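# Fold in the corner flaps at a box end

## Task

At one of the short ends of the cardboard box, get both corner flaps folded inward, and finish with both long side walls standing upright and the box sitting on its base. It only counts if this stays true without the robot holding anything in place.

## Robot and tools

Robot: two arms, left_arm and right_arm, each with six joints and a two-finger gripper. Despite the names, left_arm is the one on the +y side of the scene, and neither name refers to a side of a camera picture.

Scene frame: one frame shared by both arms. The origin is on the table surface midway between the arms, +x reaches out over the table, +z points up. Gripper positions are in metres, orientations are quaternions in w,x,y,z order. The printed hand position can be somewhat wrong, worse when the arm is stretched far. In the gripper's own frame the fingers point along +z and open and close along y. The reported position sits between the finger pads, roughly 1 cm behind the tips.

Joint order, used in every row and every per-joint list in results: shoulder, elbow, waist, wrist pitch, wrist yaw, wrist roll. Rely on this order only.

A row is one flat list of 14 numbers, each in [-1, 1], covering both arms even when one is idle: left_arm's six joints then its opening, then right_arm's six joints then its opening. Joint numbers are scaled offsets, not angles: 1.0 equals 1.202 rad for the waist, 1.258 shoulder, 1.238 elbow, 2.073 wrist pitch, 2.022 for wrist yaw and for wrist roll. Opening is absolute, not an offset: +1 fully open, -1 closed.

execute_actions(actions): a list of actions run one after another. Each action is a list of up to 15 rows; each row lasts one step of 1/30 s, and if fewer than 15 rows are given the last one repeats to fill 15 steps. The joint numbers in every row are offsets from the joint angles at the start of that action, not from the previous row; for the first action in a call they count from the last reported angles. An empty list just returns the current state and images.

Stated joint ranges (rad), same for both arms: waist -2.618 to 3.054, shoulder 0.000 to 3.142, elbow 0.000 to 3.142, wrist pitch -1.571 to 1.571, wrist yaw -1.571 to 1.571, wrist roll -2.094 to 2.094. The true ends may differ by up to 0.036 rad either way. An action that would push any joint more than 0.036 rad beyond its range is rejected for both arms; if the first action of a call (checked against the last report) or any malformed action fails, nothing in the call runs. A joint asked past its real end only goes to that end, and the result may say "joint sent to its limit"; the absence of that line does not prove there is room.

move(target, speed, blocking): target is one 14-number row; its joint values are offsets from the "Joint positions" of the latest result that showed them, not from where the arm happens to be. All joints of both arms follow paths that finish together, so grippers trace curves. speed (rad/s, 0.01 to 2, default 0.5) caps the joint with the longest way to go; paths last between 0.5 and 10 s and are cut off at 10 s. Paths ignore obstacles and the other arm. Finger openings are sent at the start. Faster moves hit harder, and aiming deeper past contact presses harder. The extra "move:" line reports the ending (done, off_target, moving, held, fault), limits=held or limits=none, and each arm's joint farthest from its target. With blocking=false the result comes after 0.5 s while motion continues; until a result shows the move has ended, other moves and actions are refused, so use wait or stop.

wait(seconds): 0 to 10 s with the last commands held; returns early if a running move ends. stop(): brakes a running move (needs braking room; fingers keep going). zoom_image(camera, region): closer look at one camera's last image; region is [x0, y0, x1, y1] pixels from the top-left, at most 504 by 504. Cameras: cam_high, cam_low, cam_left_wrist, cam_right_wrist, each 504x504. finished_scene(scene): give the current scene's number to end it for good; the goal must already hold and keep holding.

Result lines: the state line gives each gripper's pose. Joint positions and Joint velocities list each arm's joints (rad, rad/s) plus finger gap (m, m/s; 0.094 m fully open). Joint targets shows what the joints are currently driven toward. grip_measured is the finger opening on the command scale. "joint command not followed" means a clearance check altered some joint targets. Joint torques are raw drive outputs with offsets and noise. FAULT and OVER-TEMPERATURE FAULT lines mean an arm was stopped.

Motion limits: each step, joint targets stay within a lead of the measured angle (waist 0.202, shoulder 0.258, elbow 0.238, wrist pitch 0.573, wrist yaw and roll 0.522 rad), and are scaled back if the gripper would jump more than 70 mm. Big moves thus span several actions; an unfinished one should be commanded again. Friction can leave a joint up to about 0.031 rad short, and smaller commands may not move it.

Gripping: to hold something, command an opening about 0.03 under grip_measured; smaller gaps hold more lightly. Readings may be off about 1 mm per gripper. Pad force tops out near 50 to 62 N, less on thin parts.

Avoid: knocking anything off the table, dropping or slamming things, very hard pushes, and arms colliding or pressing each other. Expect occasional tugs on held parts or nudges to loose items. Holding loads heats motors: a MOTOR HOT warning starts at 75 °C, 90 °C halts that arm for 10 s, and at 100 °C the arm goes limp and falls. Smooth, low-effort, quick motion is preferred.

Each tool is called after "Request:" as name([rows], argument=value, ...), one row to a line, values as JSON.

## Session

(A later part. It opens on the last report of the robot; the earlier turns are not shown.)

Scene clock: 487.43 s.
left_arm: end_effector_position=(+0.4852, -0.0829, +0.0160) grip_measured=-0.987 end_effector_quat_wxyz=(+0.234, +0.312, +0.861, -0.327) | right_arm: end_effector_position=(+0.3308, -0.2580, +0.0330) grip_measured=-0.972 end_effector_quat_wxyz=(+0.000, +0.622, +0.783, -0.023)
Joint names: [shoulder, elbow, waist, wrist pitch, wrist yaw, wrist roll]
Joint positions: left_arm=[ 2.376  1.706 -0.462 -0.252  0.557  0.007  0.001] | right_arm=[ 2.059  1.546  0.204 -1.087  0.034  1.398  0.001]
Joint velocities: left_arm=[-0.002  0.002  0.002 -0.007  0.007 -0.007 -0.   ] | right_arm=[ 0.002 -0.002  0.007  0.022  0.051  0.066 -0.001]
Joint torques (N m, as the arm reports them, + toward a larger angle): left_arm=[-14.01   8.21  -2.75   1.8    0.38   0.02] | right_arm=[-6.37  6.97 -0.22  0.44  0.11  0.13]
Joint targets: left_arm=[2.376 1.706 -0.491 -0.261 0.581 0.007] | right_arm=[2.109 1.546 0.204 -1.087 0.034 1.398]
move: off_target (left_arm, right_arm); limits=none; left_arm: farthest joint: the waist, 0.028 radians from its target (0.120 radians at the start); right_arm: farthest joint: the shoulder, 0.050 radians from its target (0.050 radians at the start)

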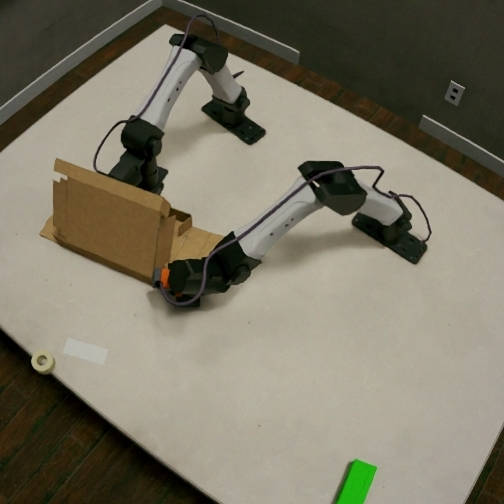

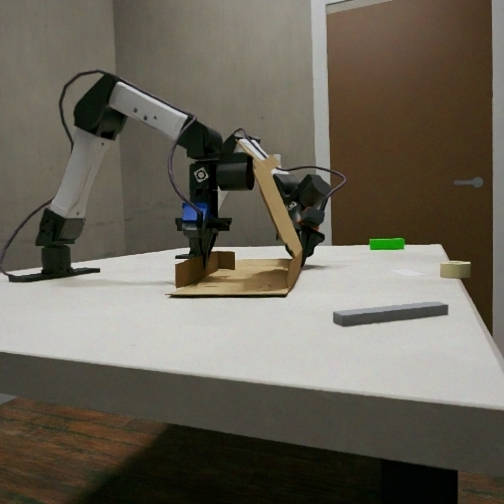

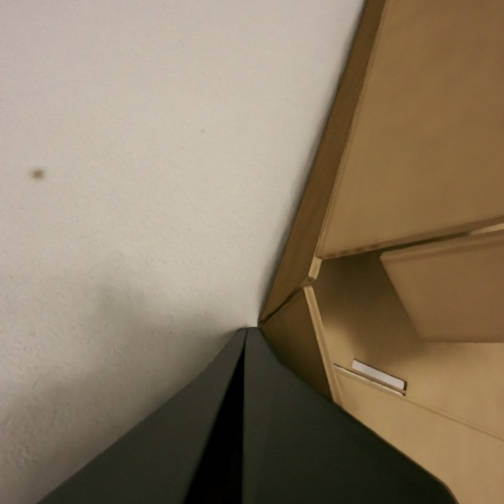

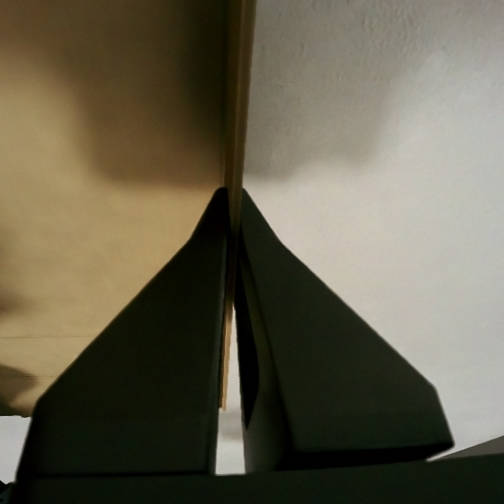

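At hinge. Retract 3 cm, then sweep.

Request:
move(target=[-0.12,-0.14,0,0,0,0,-1,0.04,0,0,0,0,0,-1], speed=0.12)

Request:
move(target=[0,0,-0.08,0,0.03,0,-1,0.04,0,0,0,0,0,-1], speed=0.12)

Scene clock: 494.97 s.
left_arm: end_effector_position=(+0.4614, -0.0650, +0.0274) grip_measured=-0.987 end_effector_quat_wxyz=(+0.229, +0.307, +0.869, -0.314) | right_arm: end_effector_position=(+0.3308, -0.2580, +0.0330) grip_measured=-0.972 end_effector_quat_wxyz=(+0.000, +0.622, +0.783, -0.023)
Joint names: [shoulder, elbow, waist, wrist pitch, wrist yaw, wrist roll]
Joint positions: left_arm=[ 2.251  1.553 -0.461 -0.244  0.53   0.007  0.001] | right_arm=[ 2.059  1.546  0.204 -1.087  0.034  1.398  0.001]
Joint velocities: left_arm=[ 0.007 -0.007 -0.037 -0.051  0.051 -0.051  0.001] | right_arm=[-0.012  0.002 -0.007 -0.037 -0.051  0.037 -0.   ]
Joint torques (N m, as the arm reports them, + toward a larger angle): left_arm=[-14.89   6.3   -0.07   1.78   0.44   0.04] | right_arm=[-6.37  6.98 -0.25  0.43  0.1   0.13]
Joint targets: left_arm=[2.226 1.533 -0.462 -0.252 0.557 0.007] | right_arm=[2.109 1.546 0.204 -1.087 0.034 1.398]
move: off_target (left_arm, right_arm); limits=none; left_arm: farthest joint: the wrist yaw, 0.027 radians from its target (0.000 radians at the start); right_arm: farthest joint: the shoulder, 0.050 radians from its target (0.050 radians at the start)

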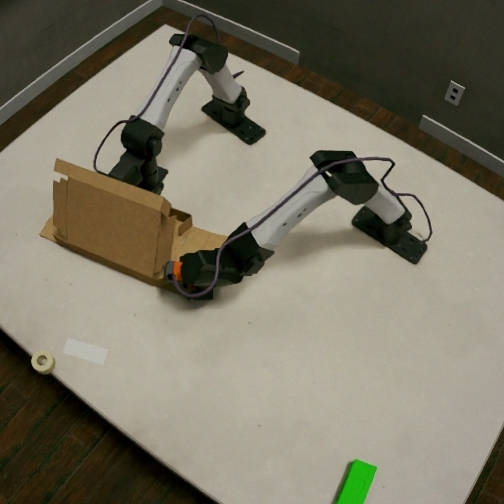

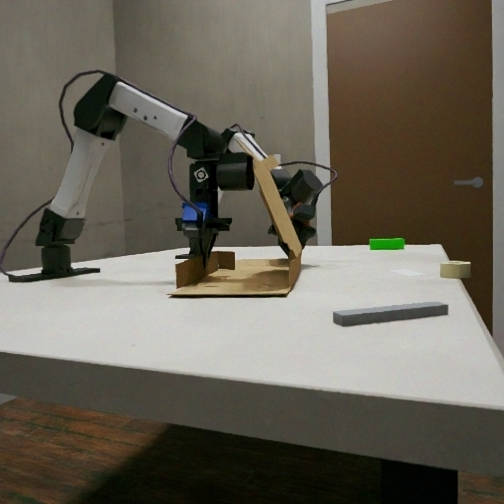

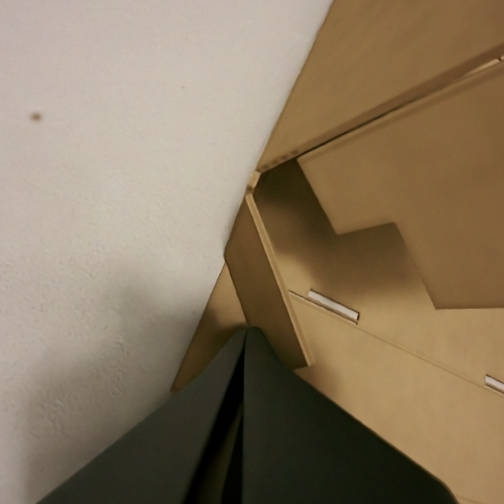

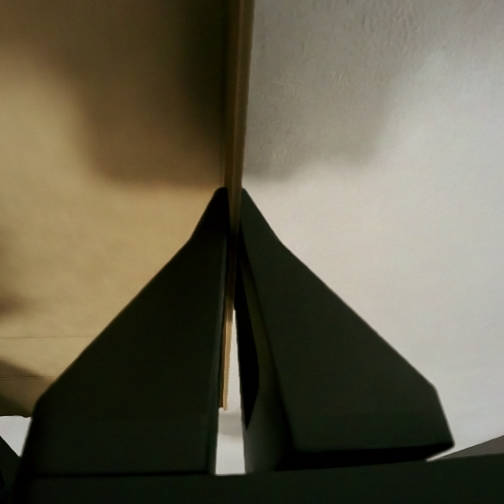

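Scene clock: 496.10 s.
left_arm: end_effector_position=(+0.4266, -0.1044, +0.0301) grip_measured=-0.987 end_effector_quat_wxyz=(+0.208, +0.346, +0.849, -0.340) | right_arm: end_effector_position=(+0.3308, -0.2581, +0.0330) grip_measured=-0.972 end_effector_quat_wxyz=(+0.000, +0.623, +0.782, -0.023)
Joint names: [shoulder, elbow, waist, wrist pitch, wrist yaw, wrist roll]
Joint positions: left_arm=[ 2.251  1.553 -0.546 -0.244  0.568  0.004  0.001] | right_arm=[ 2.059  1.546  0.203 -1.087  0.034  1.399  0.001]
Joint velocities: left_arm=[ 0.007 -0.002 -0.017 -0.037 -0.051  0.007 -0.001] | right_arm=[-0.002  0.017 -0.002 -0.022 -0.051 -0.095 -0.   ]
Joint torques (N m, as the arm reports them, + toward a larger angle): left_arm=[-12.98   7.96  -0.96   1.88   0.4    0.09] | right_arm=[-6.38  6.97 -0.18  0.43  0.1   0.11]
Joint targets: left_arm=[2.251 1.553 -0.557 -0.244 0.591 0.007] | right_arm=[2.109 1.546 0.204 -1.087 0.034 1.398]
move: off_target (left_arm, right_arm); limits=none; left_arm: farthest joint: the wrist yaw, 0.022 radians from its target (0.061 radians at the start); right_arm: farthest joint: the shoulder, 0.050 radians from its target (0.050 radians at the start)

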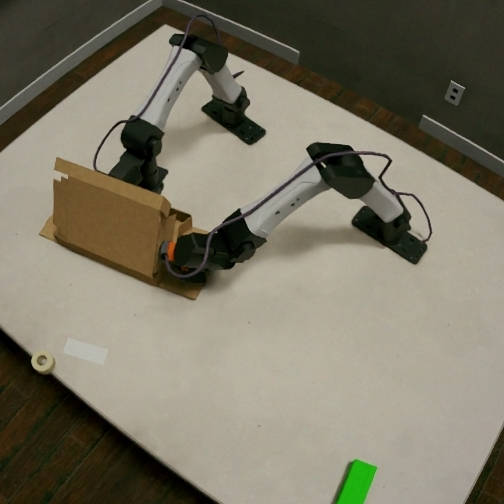

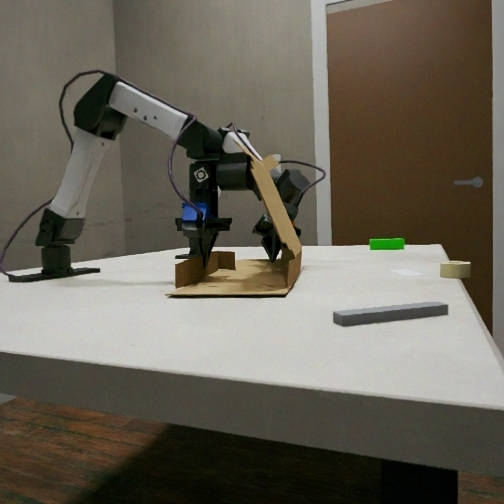

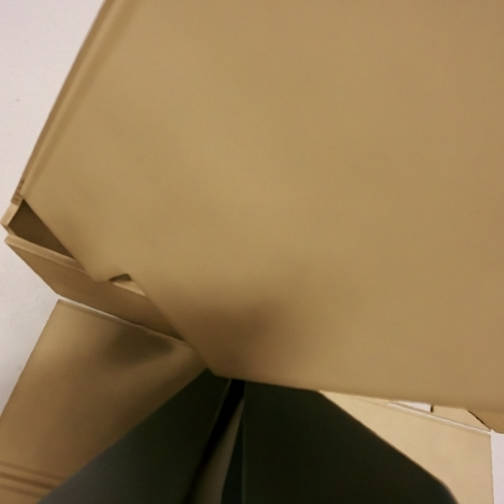

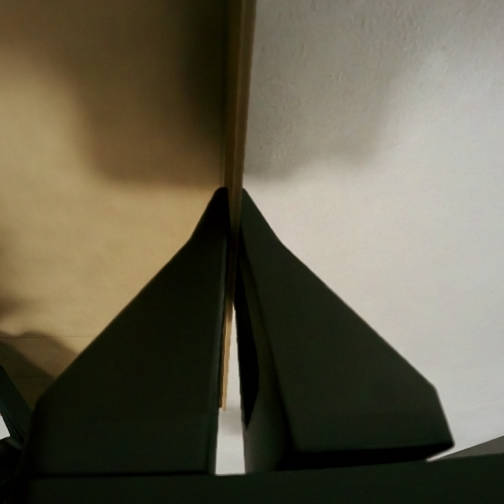

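Back out and look.

Request:
move(target=[-0.12,-0.12,0.05,0,0,0,-1,0.04,0,0,0,0,0,-1], speed=0.2)

Scene clock: 499.77 s.
left_arm: end_effector_position=(+0.4218, -0.0693, +0.0500) grip_measured=-0.987 end_effector_quat_wxyz=(+0.218, +0.324, +0.858, -0.335) | right_arm: end_effector_position=(+0.3309, -0.2579, +0.0330) grip_measured=-0.972 end_effector_quat_wxyz=(+0.000, +0.623, +0.782, -0.022)
Joint names: [shoulder, elbow, waist, wrist pitch, wrist yaw, wrist roll]
Joint positions: left_arm=[ 2.123  1.425 -0.494 -0.244  0.568  0.003  0.001] | right_arm=[ 2.059  1.546  0.203 -1.087  0.033  1.399  0.001]
Joint velocities: left_arm=[-0.002 -0.017  0.012 -0.051 -0.066  0.007 -0.   ] | right_arm=[ 0.007 -0.012  0.002  0.007 -0.066 -0.007 -0.   ]
Joint torques (N m, as the arm reports them, + toward a larger angle): left_arm=[-13.84   6.38   0.84   1.89   0.18   0.03] | right_arm=[-6.38  6.94 -0.21  0.42  0.11  0.12]
Joint targets: left_arm=[2.100 1.405 -0.486 -0.244 0.568 0.004] | right_arm=[2.109 1.546 0.203 -1.087 0.034 1.399]
move: off_target (left_arm, right_arm); limits=none; left_arm: farthest joint: the shoulder, 0.023 radians from its target (0.151 radians at the start); right_arm: farthest joint: the shoulder, 0.050 radians from its target (0.050 radians at the start)

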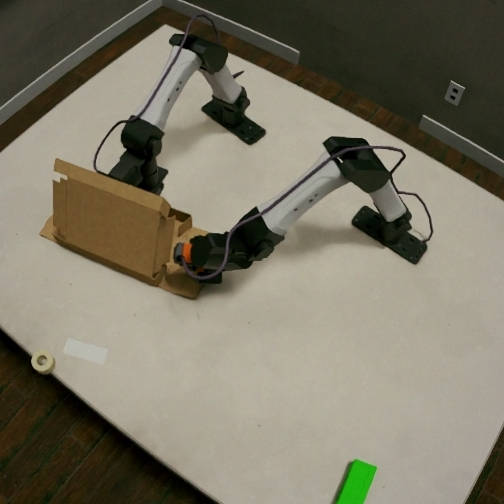

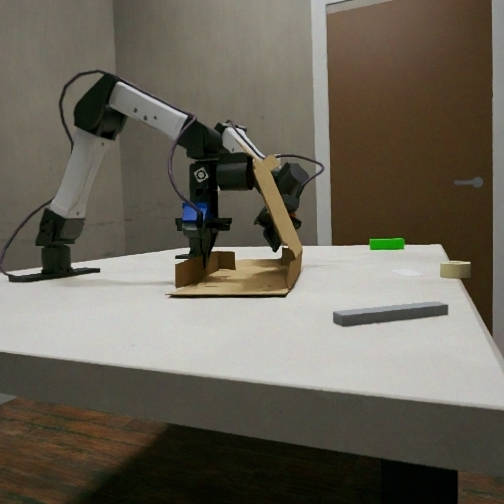

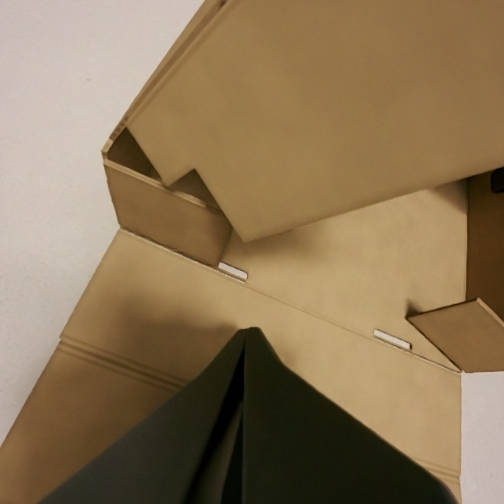

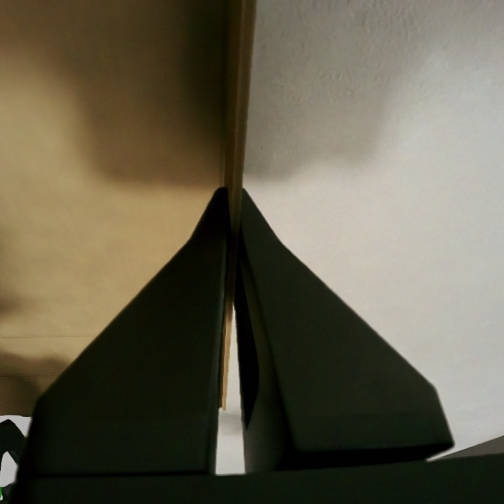

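Request:
move(target=[0,0,0,0,0,0,-1,0,0,0,0,0,0,0])

Request:
finished_scene(scene=1)

Scene clock: 503.37 s.
left_arm: end_effector_position=(+0.4218, -0.0693, +0.0500) grip_measured=-0.987 end_effector_quat_wxyz=(+0.218, +0.324, +0.858, -0.335) | right_arm: end_effector_position=(+0.3309, -0.2580, +0.0330) grip_measured=-0.003 end_effector_quat_wxyz=(+0.000, +0.623, +0.782, -0.022)
Joint names: [shoulder, elbow, waist, wrist pitch, wrist yaw, wrist roll]
Joint positions: left_arm=[ 2.123  1.425 -0.494 -0.244  0.568  0.003  0.001] | right_arm=[ 2.059  1.546  0.203 -1.087  0.033  1.399  0.047]
Joint velocities: left_arm=[ 0.007 -0.007  0.012 -0.081  0.037  0.007  0.   ] | right_arm=[-0.012  0.002 -0.012 -0.051  0.022  0.037 -0.001]
Joint torques (N m, as the arm reports them, + toward a larger angle): left_arm=[-12.17   8.04   0.03   1.84   0.18   0.05] | right_arm=[-9.46  6.95 -0.18  0.43  0.1   0.12]
Joint targets: left_arm=[2.123 1.425 -0.494 -0.244 0.568 0.003] | right_arm=[2.059 1.546 0.203 -1.087 0.033 1.399]
move: done; limits=none; left_arm: farthest joint: the waist, 0.000 radians from its target (0.000 radians at the start); right_arm: farthest joint: the waist, 0.000 radians from its target (0.000 radians at the start)

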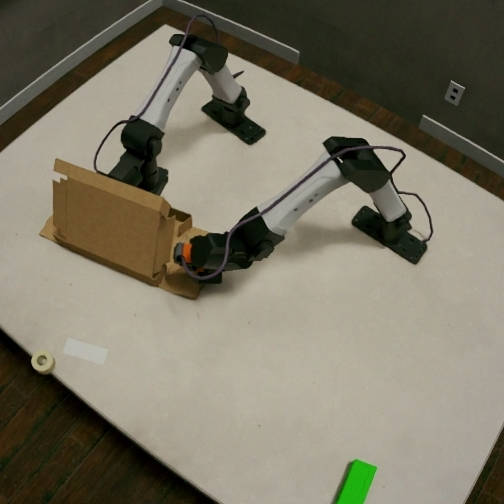

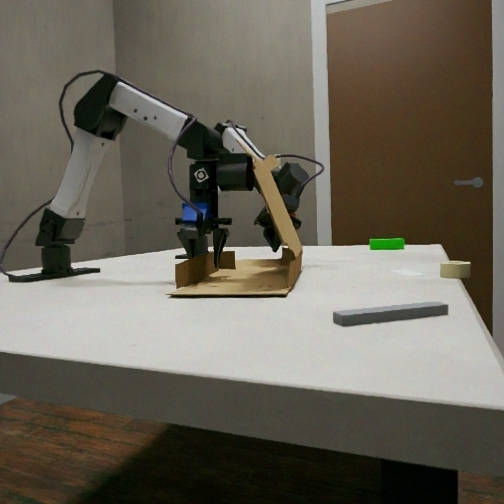

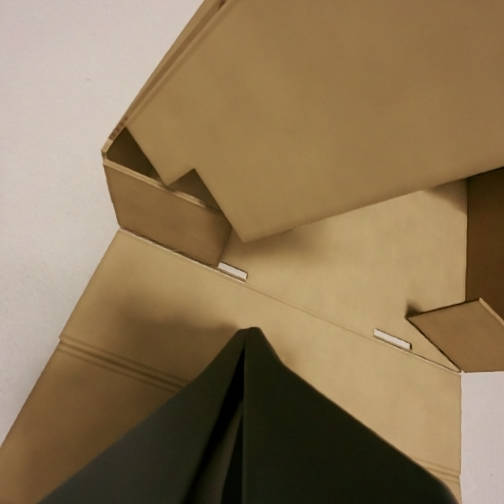

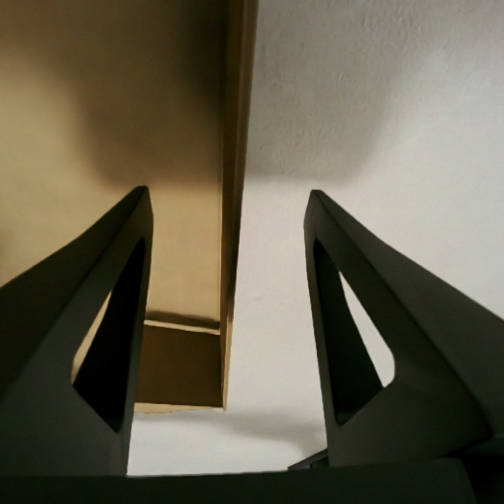

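The scene is finished: the task was done.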